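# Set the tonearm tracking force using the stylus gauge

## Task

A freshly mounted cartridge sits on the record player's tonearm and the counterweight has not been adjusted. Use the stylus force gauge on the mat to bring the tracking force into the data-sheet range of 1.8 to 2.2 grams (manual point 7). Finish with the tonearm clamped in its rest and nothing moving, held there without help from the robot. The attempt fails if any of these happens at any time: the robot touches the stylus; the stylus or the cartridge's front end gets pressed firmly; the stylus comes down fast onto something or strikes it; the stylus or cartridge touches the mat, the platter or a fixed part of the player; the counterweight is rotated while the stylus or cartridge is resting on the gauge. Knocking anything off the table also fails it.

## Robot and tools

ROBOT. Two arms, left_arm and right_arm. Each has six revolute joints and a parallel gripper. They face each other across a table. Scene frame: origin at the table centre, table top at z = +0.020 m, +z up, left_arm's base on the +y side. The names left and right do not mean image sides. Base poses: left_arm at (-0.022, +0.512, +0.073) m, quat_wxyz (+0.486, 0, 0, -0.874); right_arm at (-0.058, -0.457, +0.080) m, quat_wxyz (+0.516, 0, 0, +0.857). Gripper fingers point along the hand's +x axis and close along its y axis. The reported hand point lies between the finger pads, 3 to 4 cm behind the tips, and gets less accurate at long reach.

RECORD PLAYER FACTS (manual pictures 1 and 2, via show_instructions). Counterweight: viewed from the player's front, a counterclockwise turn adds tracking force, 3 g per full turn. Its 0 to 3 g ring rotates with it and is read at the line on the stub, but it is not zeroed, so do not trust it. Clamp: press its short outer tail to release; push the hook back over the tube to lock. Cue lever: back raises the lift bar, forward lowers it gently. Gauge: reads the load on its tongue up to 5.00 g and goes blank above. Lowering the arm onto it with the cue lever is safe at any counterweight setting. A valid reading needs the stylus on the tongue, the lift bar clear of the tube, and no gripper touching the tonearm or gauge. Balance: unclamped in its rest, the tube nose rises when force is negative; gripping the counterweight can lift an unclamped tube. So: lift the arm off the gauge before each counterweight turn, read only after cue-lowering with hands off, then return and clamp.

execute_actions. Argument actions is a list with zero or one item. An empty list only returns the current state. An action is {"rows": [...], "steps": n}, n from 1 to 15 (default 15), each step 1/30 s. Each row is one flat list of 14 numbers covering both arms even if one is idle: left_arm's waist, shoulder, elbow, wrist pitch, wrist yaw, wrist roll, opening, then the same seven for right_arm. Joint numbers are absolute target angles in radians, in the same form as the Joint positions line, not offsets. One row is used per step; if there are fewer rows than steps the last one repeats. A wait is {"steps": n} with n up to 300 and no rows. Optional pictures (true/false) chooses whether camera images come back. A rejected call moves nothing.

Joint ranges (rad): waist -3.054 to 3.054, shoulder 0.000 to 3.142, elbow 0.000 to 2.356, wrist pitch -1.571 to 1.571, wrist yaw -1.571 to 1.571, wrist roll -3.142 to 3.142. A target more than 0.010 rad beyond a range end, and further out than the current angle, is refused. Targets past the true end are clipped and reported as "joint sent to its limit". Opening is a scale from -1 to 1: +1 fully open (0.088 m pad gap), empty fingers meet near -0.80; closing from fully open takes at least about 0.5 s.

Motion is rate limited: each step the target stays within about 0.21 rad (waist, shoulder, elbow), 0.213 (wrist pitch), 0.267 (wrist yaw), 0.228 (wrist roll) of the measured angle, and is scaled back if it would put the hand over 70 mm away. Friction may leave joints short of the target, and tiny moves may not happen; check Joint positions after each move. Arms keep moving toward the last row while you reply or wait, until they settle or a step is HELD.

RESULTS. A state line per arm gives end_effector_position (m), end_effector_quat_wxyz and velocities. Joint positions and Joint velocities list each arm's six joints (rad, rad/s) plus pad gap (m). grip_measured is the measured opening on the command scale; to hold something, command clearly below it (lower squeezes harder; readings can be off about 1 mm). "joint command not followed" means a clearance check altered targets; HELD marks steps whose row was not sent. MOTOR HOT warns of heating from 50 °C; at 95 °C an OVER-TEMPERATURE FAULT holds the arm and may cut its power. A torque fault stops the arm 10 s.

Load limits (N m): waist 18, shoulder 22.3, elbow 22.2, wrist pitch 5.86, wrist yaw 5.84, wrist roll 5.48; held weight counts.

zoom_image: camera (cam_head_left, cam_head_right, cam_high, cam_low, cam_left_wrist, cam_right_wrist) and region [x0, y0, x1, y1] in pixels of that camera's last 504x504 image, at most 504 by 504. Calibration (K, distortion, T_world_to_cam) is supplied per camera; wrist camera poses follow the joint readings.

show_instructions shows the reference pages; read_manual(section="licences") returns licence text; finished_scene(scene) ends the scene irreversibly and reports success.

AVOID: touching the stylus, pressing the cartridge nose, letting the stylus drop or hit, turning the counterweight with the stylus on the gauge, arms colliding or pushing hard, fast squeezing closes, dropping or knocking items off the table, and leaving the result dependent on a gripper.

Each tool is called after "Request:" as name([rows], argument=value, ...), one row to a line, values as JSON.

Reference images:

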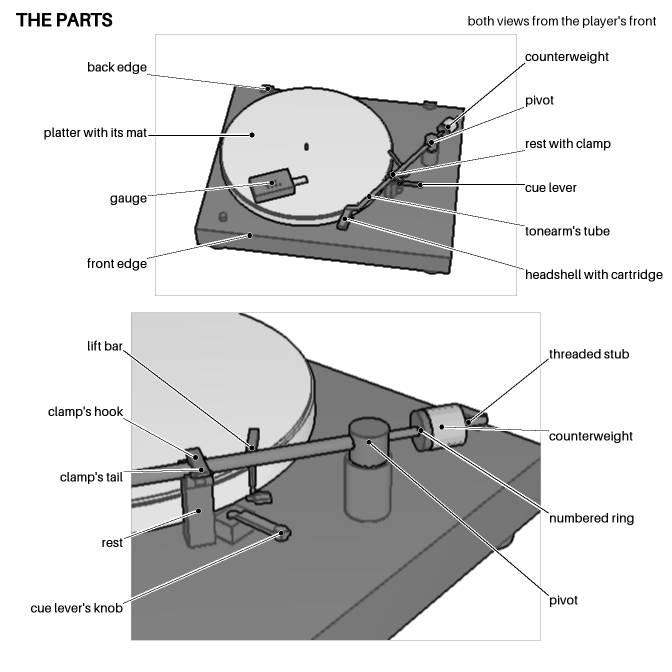

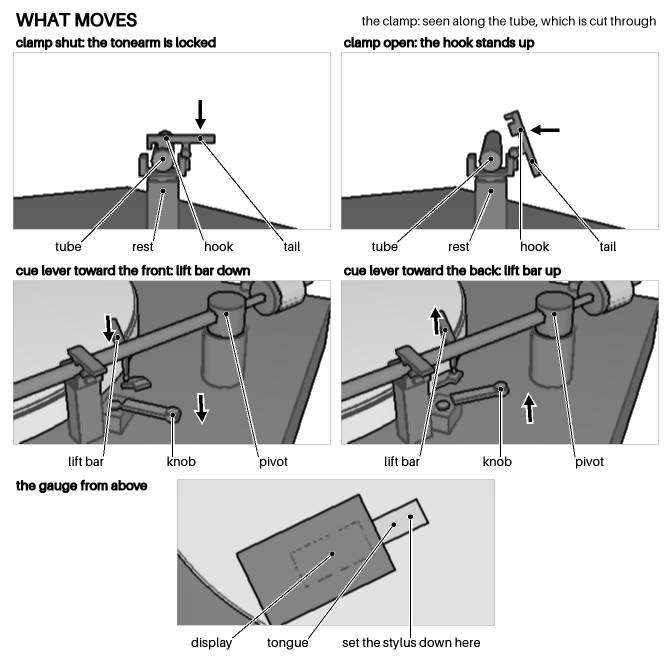

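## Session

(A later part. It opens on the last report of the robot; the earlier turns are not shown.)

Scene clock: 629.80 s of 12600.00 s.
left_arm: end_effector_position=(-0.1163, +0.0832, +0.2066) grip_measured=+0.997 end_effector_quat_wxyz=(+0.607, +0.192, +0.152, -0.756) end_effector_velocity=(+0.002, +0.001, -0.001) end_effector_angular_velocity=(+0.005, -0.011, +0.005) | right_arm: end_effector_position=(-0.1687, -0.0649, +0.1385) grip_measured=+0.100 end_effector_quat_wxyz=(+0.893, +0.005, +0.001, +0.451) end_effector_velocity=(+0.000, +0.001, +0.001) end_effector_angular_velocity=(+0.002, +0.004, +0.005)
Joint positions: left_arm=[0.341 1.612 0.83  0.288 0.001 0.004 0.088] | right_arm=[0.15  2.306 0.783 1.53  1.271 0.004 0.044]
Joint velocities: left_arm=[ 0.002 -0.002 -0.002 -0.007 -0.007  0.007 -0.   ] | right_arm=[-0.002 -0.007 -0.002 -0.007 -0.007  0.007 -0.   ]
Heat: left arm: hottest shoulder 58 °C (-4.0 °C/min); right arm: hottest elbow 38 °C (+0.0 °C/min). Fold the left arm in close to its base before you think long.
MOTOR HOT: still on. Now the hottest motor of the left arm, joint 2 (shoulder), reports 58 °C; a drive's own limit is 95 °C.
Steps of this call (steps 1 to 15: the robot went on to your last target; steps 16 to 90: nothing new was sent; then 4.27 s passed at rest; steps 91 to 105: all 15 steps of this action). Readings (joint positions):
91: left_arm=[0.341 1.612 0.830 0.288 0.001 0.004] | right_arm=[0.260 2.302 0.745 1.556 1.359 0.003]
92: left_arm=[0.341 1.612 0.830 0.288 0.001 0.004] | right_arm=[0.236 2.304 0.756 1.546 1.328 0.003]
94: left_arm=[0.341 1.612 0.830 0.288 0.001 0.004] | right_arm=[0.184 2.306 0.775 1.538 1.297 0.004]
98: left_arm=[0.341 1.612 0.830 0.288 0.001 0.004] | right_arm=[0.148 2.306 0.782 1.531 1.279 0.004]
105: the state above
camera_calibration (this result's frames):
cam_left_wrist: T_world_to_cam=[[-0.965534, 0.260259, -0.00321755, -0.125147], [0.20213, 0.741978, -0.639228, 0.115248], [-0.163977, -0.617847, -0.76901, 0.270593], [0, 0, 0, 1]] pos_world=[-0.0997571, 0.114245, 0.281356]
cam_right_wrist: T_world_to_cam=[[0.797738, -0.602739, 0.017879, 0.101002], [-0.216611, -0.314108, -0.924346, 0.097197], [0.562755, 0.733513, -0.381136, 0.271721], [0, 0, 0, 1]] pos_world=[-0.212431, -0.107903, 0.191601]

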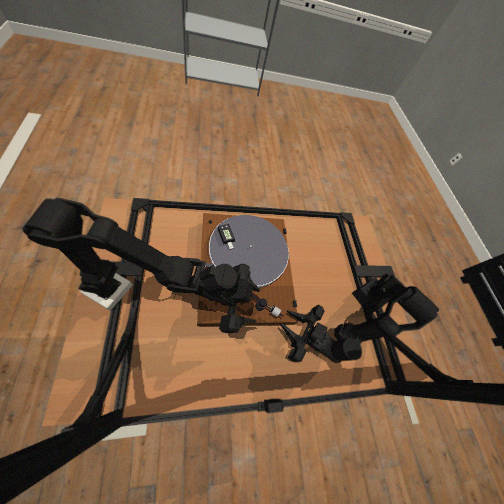

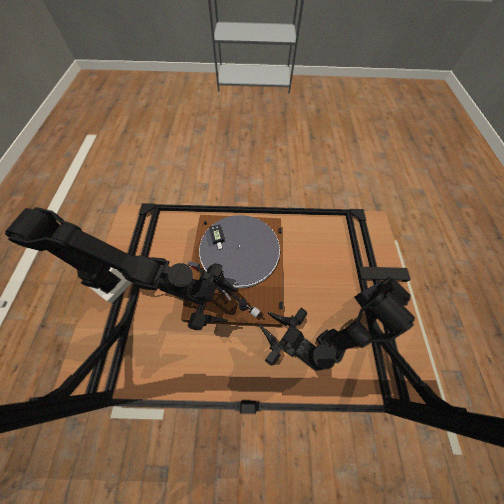

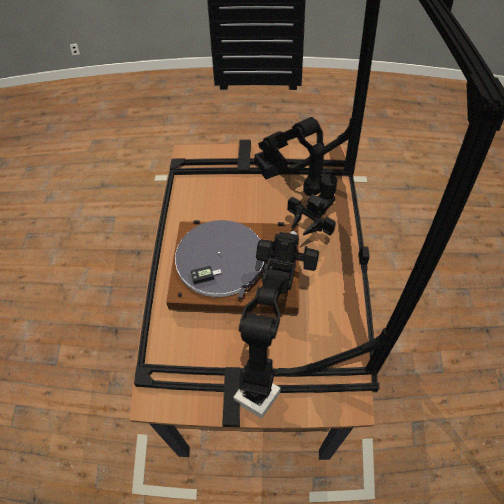

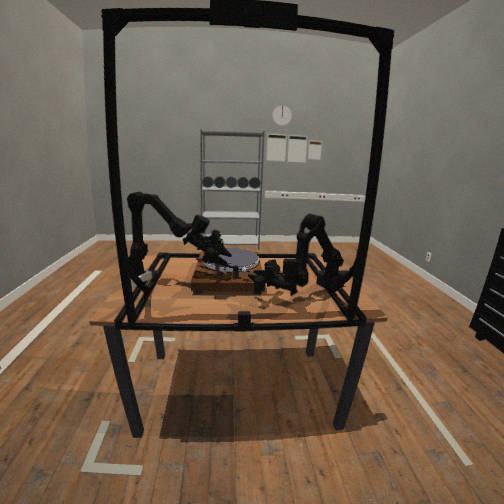

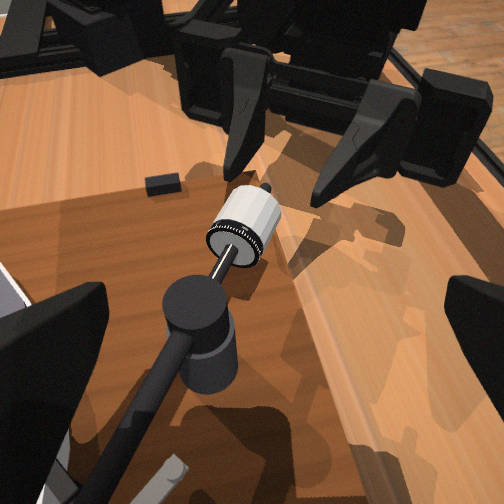

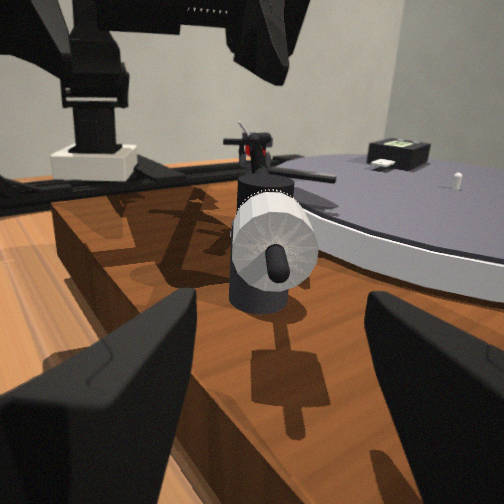

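Request:
execute_actions([
  {"rows":[[0.344,1.612,0.822,0.29,0,0,1,0.157,2.322,0.783,1.53,1.272,-1.62,0.1]],"steps":15},
], pictures=false)

Request:
execute_actions([
  {"steps":20},
])

Scene clock: 632.53 s of 12600.00 s.
left_arm: end_effector_position=(-0.1162, +0.0833, +0.2065) grip_measured=+0.997 end_effector_quat_wxyz=(+0.608, +0.192, +0.152, -0.756) end_effector_velocity=(+0.002, +0.001, -0.001) end_effector_angular_velocity=(+0.006, -0.005, +0.020) | right_arm: end_effector_position=(-0.1706, -0.0656, +0.1359) grip_measured=+0.100 end_effector_quat_wxyz=(+0.786, -0.420, -0.213, +0.400) end_effector_velocity=(-0.001, +0.002, -0.002) end_effector_angular_velocity=(-1.170, -1.594, +0.020)
Joint positions: left_arm=[0.341 1.612 0.829 0.288 0.    0.004 0.088] | right_arm=[ 0.155  2.314  0.783  1.529  1.271 -0.98   0.044]
Joint velocities: left_arm=[-0.002 -0.002 -0.002 -0.007 -0.022 -0.007 -0.   ] | right_arm=[-0.002 -0.002 -0.002 -0.022 -0.022 -1.956 -0.   ]
Heat: left arm: hottest shoulder 58 °C (-3.0 °C/min); right arm: hottest elbow 38 °C (+0.0 °C/min). Fold the left arm in close to its base before you think long.
MOTOR HOT: still on. Now the hottest motor of the left arm, joint 2 (shoulder), reports 58 °C; a drive's own limit is 95 °C.
Steps of this call (steps 1 to 15: the robot went on to your last target; steps 16 to 67: nothing new was sent; steps 68 to 82: all 15 steps of this action). Readings (joint positions):
68: left_arm=[0.341 1.612 0.830 0.288 0.000 0.004] | right_arm=[0.150 2.307 0.783 1.529 1.271 -0.055]
69: left_arm=[0.341 1.612 0.830 0.288 0.000 0.004] | right_arm=[0.151 2.308 0.783 1.529 1.271 -0.123]
71: left_arm=[0.341 1.612 0.830 0.288 0.000 0.004] | right_arm=[0.153 2.311 0.783 1.529 1.271 -0.255]
75: left_arm=[0.341 1.612 0.829 0.288 0.000 0.004] | right_arm=[0.155 2.314 0.783 1.529 1.271 -0.518]
82: the state above

Scene clock: 633.20 s of 12600.00 s.
left_arm: end_effector_position=(-0.1162, +0.0833, +0.2065) grip_measured=+0.997 end_effector_quat_wxyz=(+0.608, +0.192, +0.152, -0.756) end_effector_velocity=(+0.003, +0.002, -0.005) end_effector_angular_velocity=(+0.017, -0.001, +0.012) | right_arm: end_effector_position=(-0.1706, -0.0656, +0.1361) grip_measured=+0.100 end_effector_quat_wxyz=(+0.617, -0.643, -0.327, +0.314) end_effector_velocity=(-0.000, +0.001, -0.001) end_effector_angular_velocity=(-0.035, -0.040, +0.005)
Joint positions: left_arm=[0.341 1.612 0.829 0.288 0.    0.004 0.088] | right_arm=[ 0.155  2.314  0.783  1.531  1.271 -1.614  0.044]
Joint velocities: left_arm=[ 0.002  0.002 -0.007 -0.007 -0.007 -0.007 -0.   ] | right_arm=[-0.002 -0.002  0.002 -0.022 -0.007 -0.037 -0.   ]
Heat: left arm: hottest shoulder 58 °C (-3.0 °C/min); right arm: hottest elbow 38 °C (+0.0 °C/min). Fold the left arm in close to its base before you think long.
MOTOR HOT: still on. Now the hottest motor of the left arm, joint 2 (shoulder), reports 58 °C; a drive's own limit is 95 °C.
Steps of this call (steps 1 to 20: the robot went on to your last target). Readings (joint positions):
1: left_arm=[0.341 1.612 0.829 0.288 0.000 0.004] | right_arm=[0.155 2.314 0.783 1.529 1.271 -1.046]
2: left_arm=[0.341 1.612 0.829 0.288 0.000 0.004] | right_arm=[0.155 2.314 0.783 1.529 1.271 -1.112]
4: left_arm=[0.341 1.612 0.829 0.288 0.000 0.004] | right_arm=[0.155 2.314 0.783 1.529 1.271 -1.245]
8: left_arm=[0.341 1.612 0.829 0.288 0.000 0.004] | right_arm=[0.155 2.314 0.783 1.530 1.271 -1.495]
20: the state above
camera_calibration (this result's frames):
cam_left_wrist: T_world_to_cam=[[-0.96562, 0.259936, -0.0033803, -0.125044], [0.202046, 0.742259, -0.638928, 0.114982], [-0.163571, -0.617645, -0.769259, 0.270614], [0, 0, 0, 1]] pos_world=[-0.0997117, 0.1143, 0.281215]
cam_right_wrist: T_world_to_cam=[[-0.0637595, 0.0319304, 0.997454, -0.13654], [0.519159, -0.852535, 0.0604771, 0.0505077], [0.852296, 0.521694, 0.0377803, 0.250848], [0, 0, 0, 1]] pos_world=[-0.248724, -0.0834464, 0.123661]

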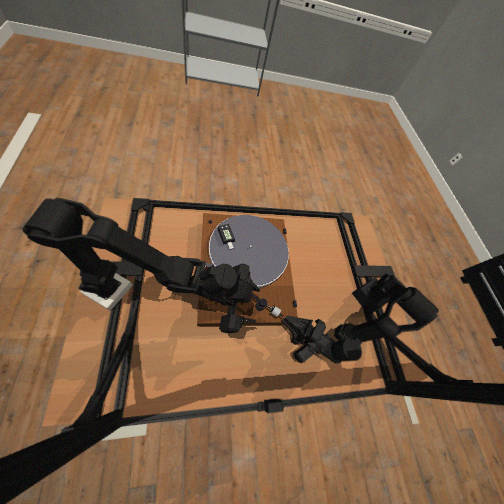

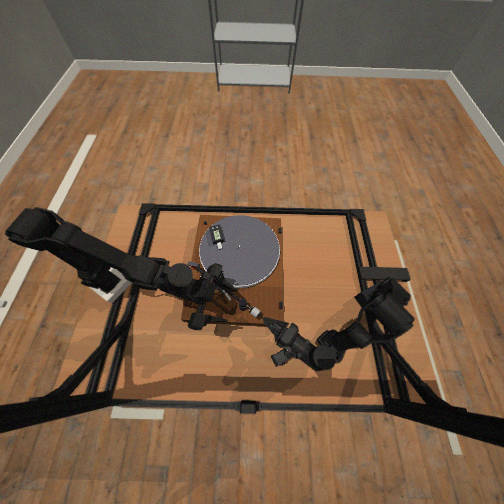

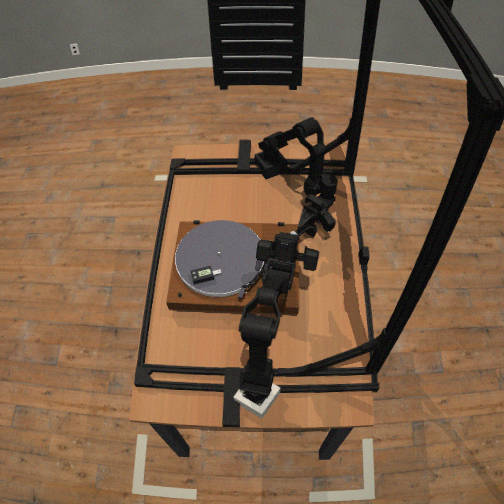

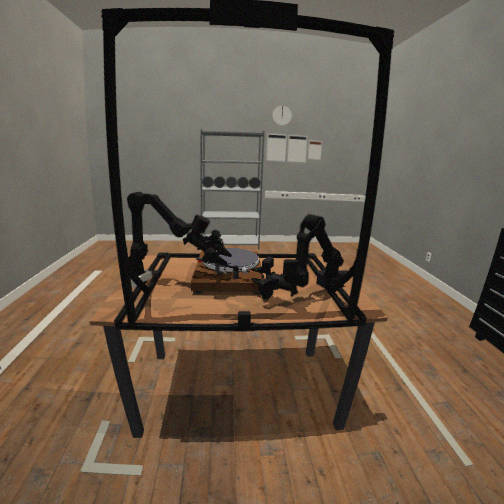

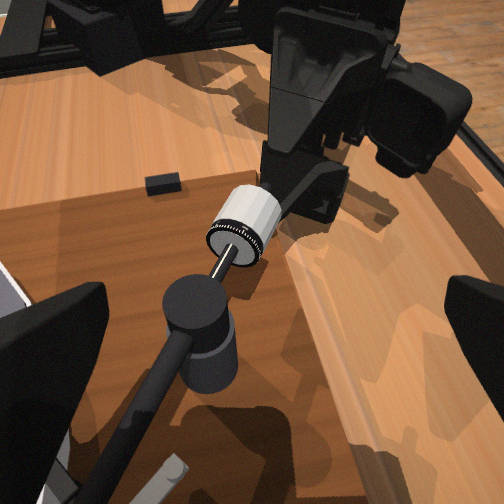

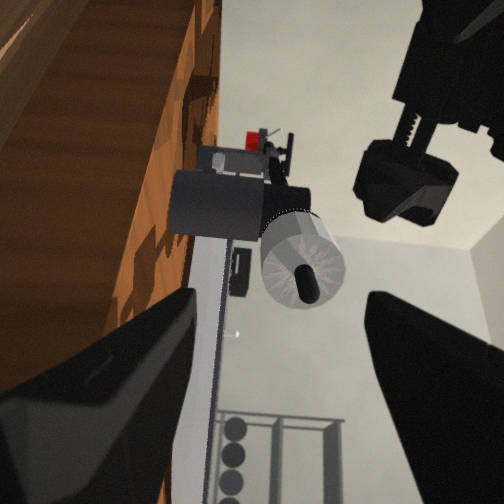

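Request:
execute_actions([
  {"rows":[[0.344,1.612,0.822,0.29,0,0,1,0.155,2.28,0.783,1.505,1.272,-1.62,0.1]],"steps":12},
], pictures=false)

Request:
execute_actions([
  {"rows":[[0.344,1.612,0.822,0.29,0,0,1,0.14,2.29,0.795,1.5,1.257,-1.62,0.1],[0.344,1.612,0.822,0.29,0,0,1,0.13,2.292,0.8,1.496,1.247,-1.62,0.1],[0.344,1.612,0.822,0.29,0,0,1,0.12,2.294,0.805,1.492,1.237,-1.62,0.1],[0.344,1.612,0.822,0.29,0,0,1,0.11,2.296,0.81,1.488,1.227,-1.62,0.1],[0.344,1.612,0.822,0.29,0,0,1,0.1,2.298,0.815,1.484,1.217,-1.62,0.1],[0.344,1.612,0.822,0.29,0,0,1,0.09,2.3,0.82,1.48,1.207,-1.62,0.1],[0.344,1.612,0.822,0.29,0,0,1,0.08,2.302,0.825,1.476,1.197,-1.62,0.1],[0.344,1.612,0.822,0.29,0,0,1,0.071,2.304,0.83,1.473,1.184,-1.62,0.1]],"steps":15},
])

Scene clock: 643.97 s of 12600.00 s.
left_arm: end_effector_position=(-0.1160, +0.0833, +0.2064) grip_measured=+0.997 end_effector_quat_wxyz=(+0.608, +0.192, +0.152, -0.755) end_effector_velocity=(+0.000, -0.000, +0.001) end_effector_angular_velocity=(-0.009, -0.008, +0.001) | right_arm: end_effector_position=(-0.1712, -0.0647, +0.1417) grip_measured=+0.100 end_effector_quat_wxyz=(+0.616, -0.644, -0.328, +0.313) end_effector_velocity=(+0.000, +0.001, +0.001) end_effector_angular_velocity=(+0.002, -0.002, +0.005)
Joint positions: left_arm=[0.342 1.612 0.829 0.288 0.    0.004 0.088] | right_arm=[ 0.155  2.291  0.783  1.508  1.271 -1.616  0.044]
Joint velocities: left_arm=[-0.002 -0.002 -0.002  0.007 -0.007  0.007 -0.   ] | right_arm=[-0.002 -0.002 -0.002  0.007 -0.007 -0.007 -0.   ]
Heat: left arm: hottest shoulder 57 °C (-4.0 °C/min); right arm: hottest shoulder 37 °C (-1.0 °C/min). Fold the left arm in close to its base before you think long.
MOTOR HOT: still on. Now the hottest motor of the left arm, joint 2 (shoulder), reports 57 °C; a drive's own limit is 95 °C.
Steps of this call (steps 1 to 15: the robot went on to your last target; steps 16 to 90: nothing new was sent; then 7.37 s passed at rest; steps 91 to 102: all 12 steps of this action). Readings (joint positions):
91: left_arm=[0.342 1.612 0.829 0.288 0.000 0.004] | right_arm=[0.155 2.311 0.783 1.525 1.271 -1.616]
92: left_arm=[0.342 1.612 0.829 0.288 0.000 0.004] | right_arm=[0.155 2.308 0.783 1.518 1.271 -1.616]
94: left_arm=[0.342 1.612 0.829 0.288 0.000 0.004] | right_arm=[0.155 2.300 0.783 1.513 1.271 -1.616]
98: left_arm=[0.342 1.612 0.829 0.288 0.000 0.004] | right_arm=[0.155 2.291 0.783 1.509 1.271 -1.616]
102: the state above

Scene clock: 644.47 s of 12600.00 s.
left_arm: end_effector_position=(-0.1160, +0.0833, +0.2064) grip_measured=+0.997 end_effector_quat_wxyz=(+0.608, +0.192, +0.152, -0.755) end_effector_velocity=(+0.002, +0.001, -0.001) end_effector_angular_velocity=(-0.007, -0.022, -0.002) | right_arm: end_effector_position=(-0.1672, -0.0437, +0.1456) grip_measured=+0.100 end_effector_quat_wxyz=(+0.614, -0.635, -0.339, +0.325) end_effector_velocity=(+0.003, +0.002, -0.002) end_effector_angular_velocity=(-0.018, -0.016, -0.015)
Joint positions: left_arm=[0.342 1.612 0.829 0.288 0.    0.004 0.088] | right_arm=[ 0.104  2.293  0.825  1.476  1.185 -1.615  0.044]
Joint velocities: left_arm=[ 0.002 -0.002 -0.007  0.007 -0.007  0.022 -0.   ] | right_arm=[-0.007  0.002  0.007 -0.022  0.007 -0.007 -0.   ]
Heat: left arm: hottest shoulder 57 °C (-4.1 °C/min); right arm: hottest shoulder 37 °C (-1.0 °C/min). Fold the left arm in close to its base before you think long.
MOTOR HOT: still on. Now the hottest motor of the left arm, joint 2 (shoulder), reports 57 °C; a drive's own limit is 95 °C.
Steps of this call (steps 1 to 15: all 15 steps of this action). Readings (joint positions):
1: left_arm=[0.342 1.612 0.829 0.288 0.000 0.004] | right_arm=[0.154 2.290 0.783 1.506 1.271 -1.616]
2: left_arm=[0.342 1.612 0.829 0.288 0.000 0.004] | right_arm=[0.151 2.291 0.785 1.504 1.267 -1.616]
4: left_arm=[0.342 1.612 0.829 0.288 0.000 0.004] | right_arm=[0.137 2.291 0.791 1.497 1.252 -1.616]
8: left_arm=[0.342 1.612 0.829 0.288 0.000 0.004] | right_arm=[0.115 2.291 0.812 1.484 1.210 -1.612]
15: the state above
camera_calibration (this result's frames):
cam_left_wrist: T_world_to_cam=[[-0.965719, 0.259567, -0.0033803, -0.12486], [0.201762, 0.742336, -0.638928, 0.114846], [-0.163336, -0.617707, -0.769259, 0.27062], [0, 0, 0, 1]] pos_world=[-0.0995493, 0.114319, 0.281133]
cam_right_wrist: T_world_to_cam=[[-0.061398, 0.0236127, 0.997834, -0.146576], [0.549267, -0.83393, 0.0535312, 0.0736946], [0.833388, 0.551364, 0.038232, 0.23425], [0, 0, 0, 1]] pos_world=[-0.244699, -0.0642398, 0.133358]

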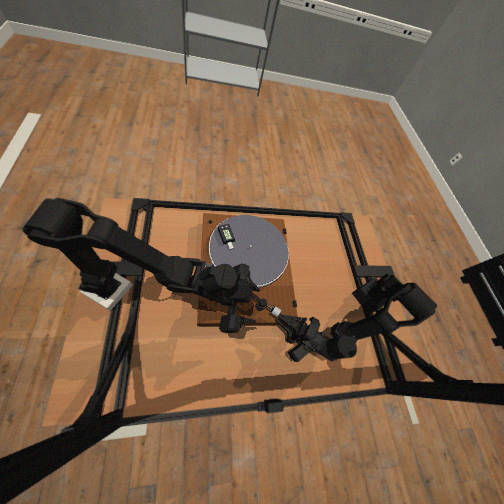

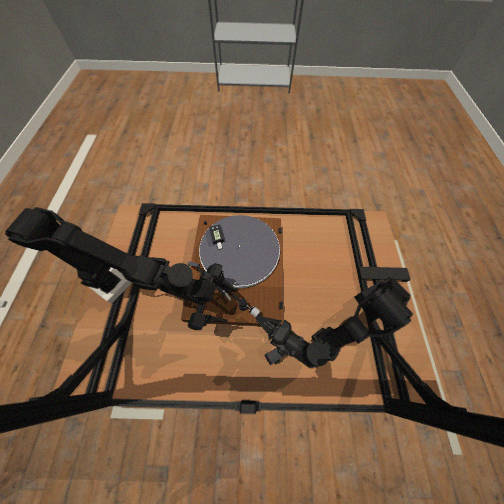

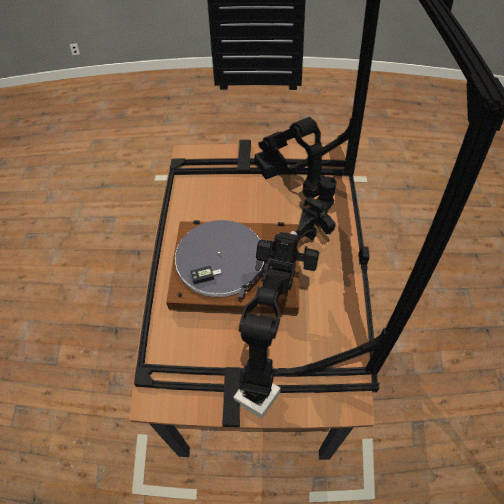

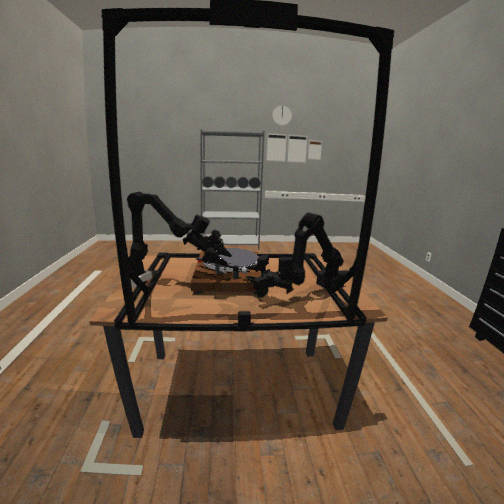

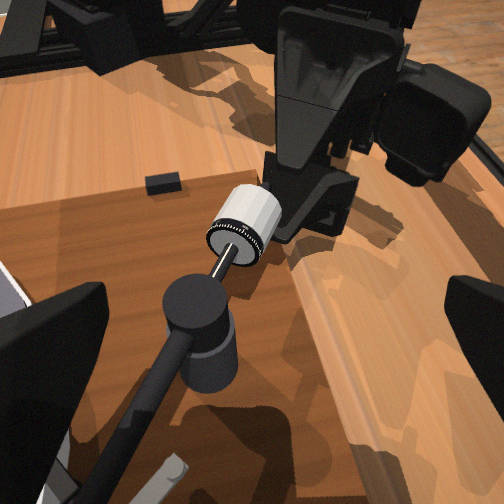

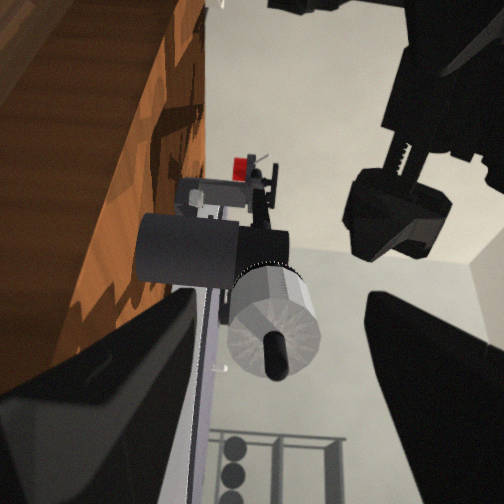

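Request:
execute_actions([
  {"rows":[[0.344,1.612,0.822,0.29,0,0,1,0.16,2.291,0.775,1.508,1.272,-1.62,0.1]],"steps":15},
], pictures=false)

Request:
execute_actions([
  {"rows":[[0.344,1.612,0.822,0.29,0,0,1,0.156,2.291,0.78,1.508,1.272,-0.7,0.0]],"steps":15},
], pictures=false)

Request:
execute_actions([
  {"rows":[[0.344,1.612,0.822,0.29,0,0,1,0.14,2.292,0.795,1.5,1.257,-0.7,0.0],[0.344,1.612,0.822,0.29,0,0,1,0.13,2.294,0.8,1.496,1.247,-0.7,0.0],[0.344,1.612,0.822,0.29,0,0,1,0.12,2.296,0.805,1.492,1.237,-0.7,0.0],[0.344,1.612,0.822,0.29,0,0,1,0.11,2.298,0.81,1.488,1.227,-0.7,0.0],[0.344,1.612,0.822,0.29,0,0,1,0.1,2.3,0.815,1.484,1.217,-0.7,0.0],[0.344,1.612,0.822,0.29,0,0,1,0.09,2.302,0.82,1.48,1.207,-0.7,0.0],[0.344,1.612,0.822,0.29,0,0,1,0.08,2.304,0.825,1.476,1.197,-0.7,0.0],[0.344,1.612,0.822,0.29,0,0,1,0.071,2.307,0.83,1.473,1.184,-0.7,0.0]],"steps":15},
])

Scene clock: 652.23 s of 12600.00 s.
left_arm: end_effector_position=(-0.1160, +0.0834, +0.2063) grip_measured=+0.997 end_effector_quat_wxyz=(+0.608, +0.192, +0.153, -0.755) end_effector_velocity=(-0.002, +0.002, -0.001) end_effector_angular_velocity=(+0.011, +0.014, +0.010) | right_arm: end_effector_position=(-0.1727, -0.0653, +0.1403) grip_measured=+0.100 end_effector_quat_wxyz=(+0.613, -0.645, -0.331, +0.315) end_effector_velocity=(+0.002, +0.001, +0.001) end_effector_angular_velocity=(+0.002, +0.005, -0.000)
Joint positions: left_arm=[0.342 1.612 0.829 0.288 0.    0.004 0.088] | right_arm=[ 0.158  2.293  0.781  1.506  1.267 -1.616  0.044]
Joint velocities: left_arm=[-0.007 -0.002 -0.002 -0.007 -0.007 -0.022 -0.   ] | right_arm=[-0.007 -0.007 -0.002 -0.007 -0.007  0.007  0.   ]
Heat: left arm: hottest shoulder 56 °C (-5.1 °C/min); right arm: hottest shoulder 37 °C (-1.0 °C/min). Fold the left arm in close to its base before you think long.
MOTOR HOT: still on. Now the hottest motor of the left arm, joint 2 (shoulder), reports 56 °C; a drive's own limit is 95 °C.
Steps of this call (steps 1 to 15: the robot went on to your last target; steps 16 to 90: nothing new was sent; then 4.27 s passed at rest; steps 91 to 105: all 15 steps of this action). Readings (joint positions):
91: left_arm=[0.342 1.612 0.829 0.288 0.000 0.004] | right_arm=[0.107 2.293 0.821 1.481 1.196 -1.614]
92: left_arm=[0.342 1.612 0.829 0.288 0.000 0.004] | right_arm=[0.118 2.293 0.813 1.490 1.220 -1.615]
94: left_arm=[0.342 1.612 0.829 0.288 0.000 0.004] | right_arm=[0.139 2.293 0.794 1.497 1.247 -1.615]
98: left_arm=[0.342 1.612 0.829 0.288 0.000 0.004] | right_arm=[0.158 2.293 0.782 1.505 1.261 -1.616]
105: the state above

Scene clock: 652.73 s of 12600.00 s.
left_arm: end_effector_position=(-0.1160, +0.0834, +0.2063) grip_measured=+0.997 end_effector_quat_wxyz=(+0.608, +0.192, +0.153, -0.755) end_effector_velocity=(-0.002, +0.002, -0.003) end_effector_angular_velocity=(+0.014, +0.007, -0.005) | right_arm: end_effector_position=(-0.1727, -0.0653, +0.1404) grip_measured=+0.001 end_effector_quat_wxyz=(+0.827, -0.329, -0.168, +0.424) end_effector_velocity=(-0.001, +0.002, -0.002) end_effector_angular_velocity=(+0.294, +0.421, +0.019)
Joint positions: left_arm=[0.342 1.612 0.829 0.288 0.    0.004 0.088] | right_arm=[ 0.158  2.293  0.781  1.507  1.267 -0.753  0.039]
Joint velocities: left_arm=[-0.002  0.002 -0.002 -0.007  0.007 -0.007 -0.   ] | right_arm=[-0.002 -0.002 -0.002 -0.022 -0.022  0.535 -0.   ]
Heat: left arm: hottest shoulder 56 °C (-5.0 °C/min); right arm: hottest shoulder 38 °C (+0.0 °C/min). Fold the left arm in close to its base before you think long.
MOTOR HOT: still on. Now the hottest motor of the left arm, joint 2 (shoulder), reports 56 °C; a drive's own limit is 95 °C.
Steps of this call (steps 1 to 15: all 15 steps of this action). Readings (joint positions):
1: left_arm=[0.342 1.612 0.829 0.288 0.000 0.004] | right_arm=[0.158 2.293 0.781 1.506 1.267 -1.568]
2: left_arm=[0.342 1.612 0.829 0.288 0.000 0.004] | right_arm=[0.158 2.293 0.781 1.506 1.267 -1.501]
4: left_arm=[0.342 1.612 0.829 0.288 0.000 0.004] | right_arm=[0.158 2.293 0.781 1.506 1.267 -1.371]
8: left_arm=[0.342 1.612 0.829 0.288 0.000 0.004] | right_arm=[0.158 2.293 0.781 1.506 1.267 -1.108]
15: the state above

Scene clock: 653.23 s of 12600.00 s.
left_arm: end_effector_position=(-0.1160, +0.0834, +0.2063) grip_measured=+0.997 end_effector_quat_wxyz=(+0.608, +0.192, +0.153, -0.755) end_effector_velocity=(+0.001, +0.002, -0.003) end_effector_angular_velocity=(+0.010, -0.012, +0.001) | right_arm: end_effector_position=(-0.1525, -0.0417, +0.1429) grip_measured=+0.000 end_effector_quat_wxyz=(+0.837, -0.308, -0.156, +0.424) end_effector_velocity=(-0.002, +0.003, -0.001) end_effector_angular_velocity=(-0.011, -0.010, +0.020)
Joint positions: left_arm=[0.342 1.612 0.829 0.288 0.    0.004 0.088] | right_arm=[ 0.072  2.298  0.822  1.476  1.191 -0.704  0.039]
Joint velocities: left_arm=[-0.002 -0.002 -0.007 -0.007 -0.007  0.007 -0.   ] | right_arm=[-0.002  0.002  0.002 -0.007 -0.022 -0.007  0.   ]
Heat: left arm: hottest shoulder 56 °C (-5.1 °C/min); right arm: hottest shoulder 38 °C (+0.0 °C/min). Fold the left arm in close to its base before you think long.
MOTOR HOT: still on. Now the hottest motor of the left arm, joint 2 (shoulder), reports 56 °C; a drive's own limit is 95 °C.
Steps of this call (steps 1 to 15: all 15 steps of this action). Readings (joint positions):
1: left_arm=[0.342 1.612 0.829 0.288 0.000 0.004] | right_arm=[0.157 2.293 0.782 1.506 1.267 -0.738]
2: left_arm=[0.342 1.612 0.829 0.288 0.000 0.004] | right_arm=[0.153 2.293 0.783 1.505 1.266 -0.728]
4: left_arm=[0.342 1.612 0.829 0.288 0.000 0.004] | right_arm=[0.138 2.293 0.791 1.498 1.252 -0.716]
8: left_arm=[0.342 1.612 0.829 0.288 0.000 0.004] | right_arm=[0.097 2.294 0.811 1.484 1.215 -0.707]
15: the state above
camera_calibration (this result's frames):
cam_left_wrist: T_world_to_cam=[[-0.965767, 0.259394, -0.0030269, -0.124929], [0.20147, 0.742656, -0.638648, 0.114559], [-0.163413, -0.617395, -0.769493, 0.27057], [0, 0, 0, 1]] pos_world=[-0.0995175, 0.114376, 0.280987]
cam_right_wrist: T_world_to_cam=[[0.592561, -0.448768, 0.668939, -0.0158982], [0.268904, -0.672597, -0.689423, 0.137533], [0.759317, 0.588405, -0.277879, 0.256432], [0, 0, 0, 1]] pos_world=[-0.222275, -0.0655161, 0.17671]

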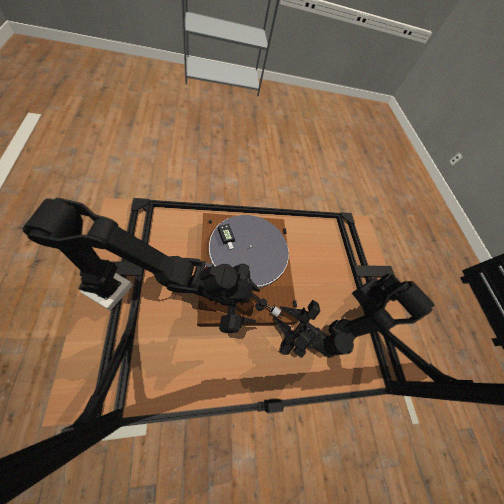

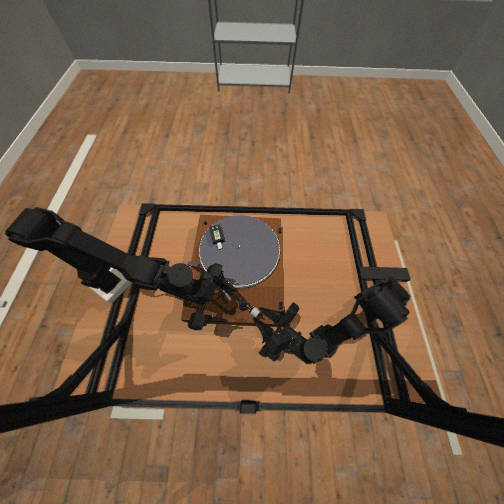

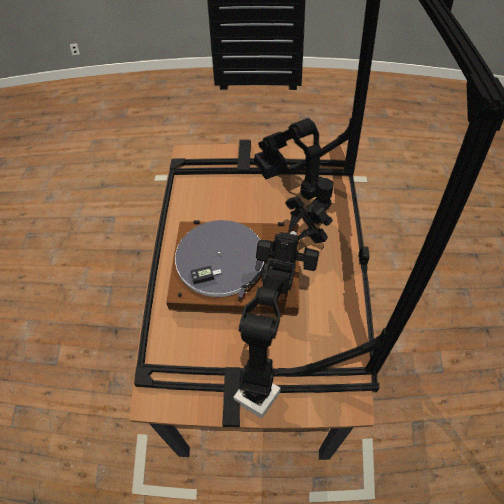

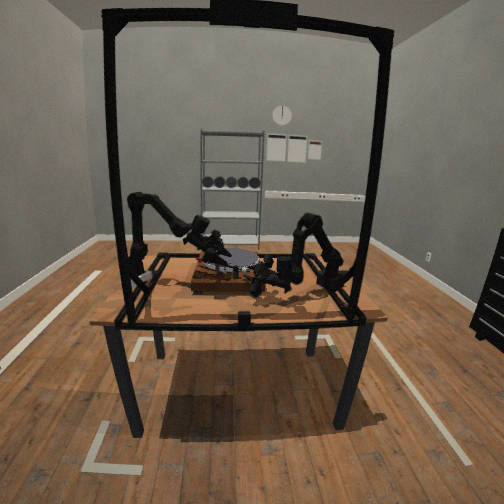

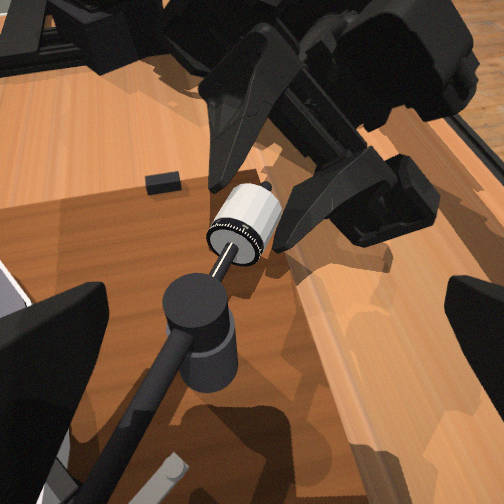

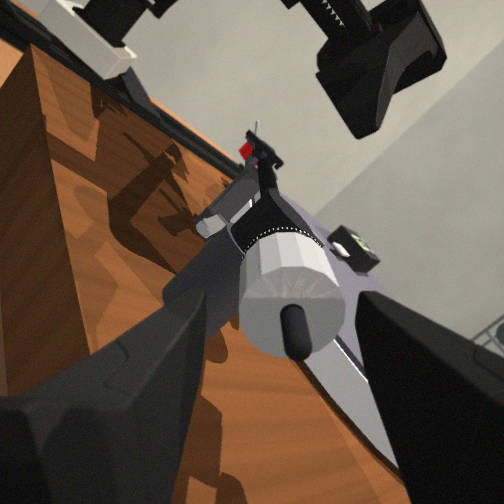

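Request:
execute_actions([
  {"rows":[[0.344,1.612,0.822,0.29,0,0,1,0.06,2.29,0.83,1.47,1.175,-0.7,0.0],[0.344,1.612,0.822,0.29,0,0,1,0.053,2.286,0.833,1.467,1.168,-0.7,0.0],[0.344,1.612,0.822,0.29,0,0,1,0.046,2.283,0.836,1.462,1.16,-0.7,0.0]],"steps":15},
])

Scene clock: 659.97 s of 12600.00 s.
left_arm: end_effector_position=(-0.1160, +0.0835, +0.2061) grip_measured=+0.997 end_effector_quat_wxyz=(+0.608, +0.192, +0.153, -0.755) end_effector_velocity=(+0.000, +0.001, -0.001) end_effector_angular_velocity=(+0.005, -0.011, +0.001) | right_arm: end_effector_position=(-0.1462, -0.0356, +0.1446) grip_measured=+0.000 end_effector_quat_wxyz=(+0.837, -0.308, -0.156, +0.425) end_effector_velocity=(-0.003, +0.001, -0.002) end_effector_angular_velocity=(-0.015, -0.012, +0.024)
Joint positions: left_arm=[0.342 1.612 0.828 0.288 0.    0.004 0.088] | right_arm=[ 0.047  2.293  0.829  1.464  1.165 -0.704  0.039]
Joint velocities: left_arm=[-0.002 -0.002 -0.002 -0.007 -0.007  0.007 -0.   ] | right_arm=[ 0.002  0.002 -0.002 -0.007 -0.022 -0.007 -0.   ]
Heat: left arm: hottest shoulder 55 °C (-6.0 °C/min); right arm: hottest shoulder 38 °C (+0.0 °C/min). Fold the left arm in close to its base before you think long.
MOTOR HOT: still on. Now the hottest motor of the left arm, joint 2 (shoulder), reports 55 °C; a drive's own limit is 95 °C.
Steps of this call (steps 1 to 15: the robot went on to your last target; steps 16 to 90: nothing new was sent; then 3.23 s passed at rest; steps 91 to 105: all 15 steps of this action). Readings (joint positions):
91: left_arm=[0.342 1.612 0.828 0.288 0.000 0.004] | right_arm=[0.071 2.299 0.823 1.474 1.187 -0.704]
92: left_arm=[0.342 1.612 0.828 0.288 0.000 0.004] | right_arm=[0.069 2.299 0.824 1.472 1.183 -0.704]
94: left_arm=[0.342 1.612 0.828 0.288 0.000 0.004] | right_arm=[0.060 2.298 0.826 1.468 1.173 -0.704]
98: left_arm=[0.342 1.612 0.828 0.288 0.000 0.004] | right_arm=[0.048 2.294 0.828 1.465 1.168 -0.704]
105: the state above
camera_calibration (this result's frames):
cam_left_wrist: T_world_to_cam=[[-0.965767, 0.259395, -0.00300876, -0.124937], [0.201522, 0.742894, -0.638355, 0.114317], [-0.163351, -0.617108, -0.769736, 0.270541], [0, 0, 0, 1]] pos_world=[-0.0995045, 0.114436, 0.280844]
cam_right_wrist: T_world_to_cam=[[0.592985, -0.448243, 0.668915, -0.0179754], [0.269332, -0.672466, -0.689383, 0.141172], [0.758834, 0.588954, -0.278036, 0.248499], [0, 0, 0, 1]] pos_world=[-0.215933, -0.0594785, 0.178437]

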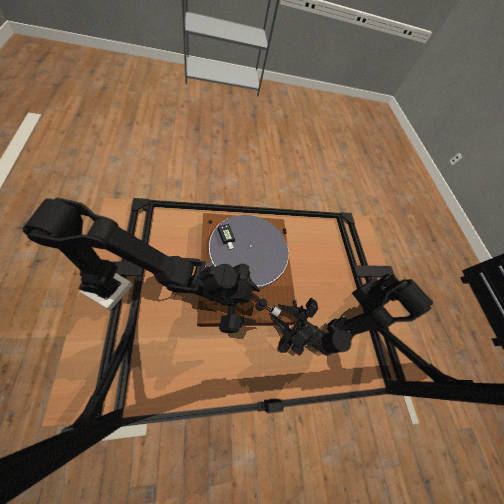

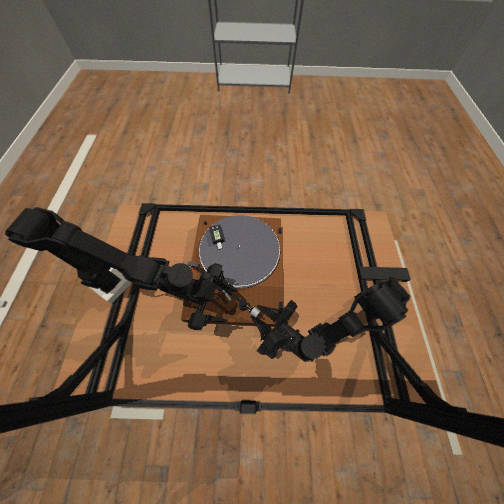

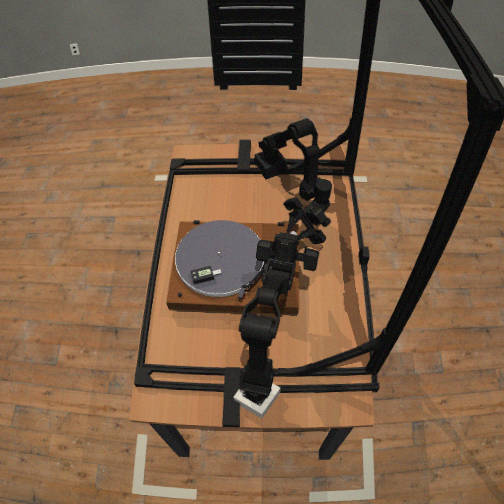

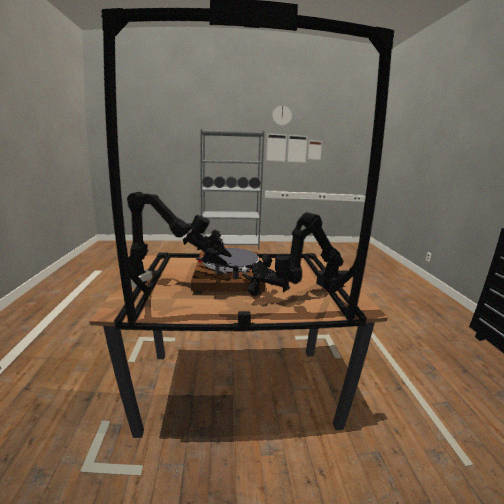

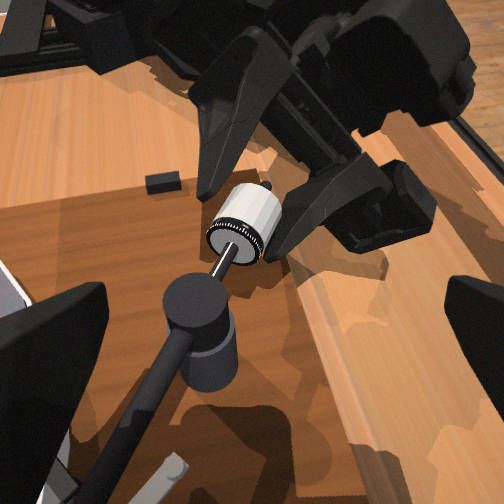

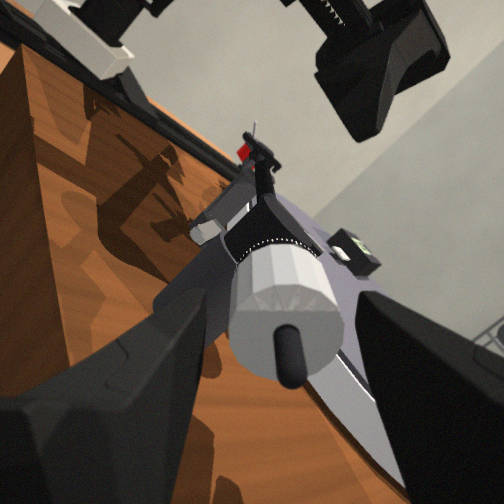

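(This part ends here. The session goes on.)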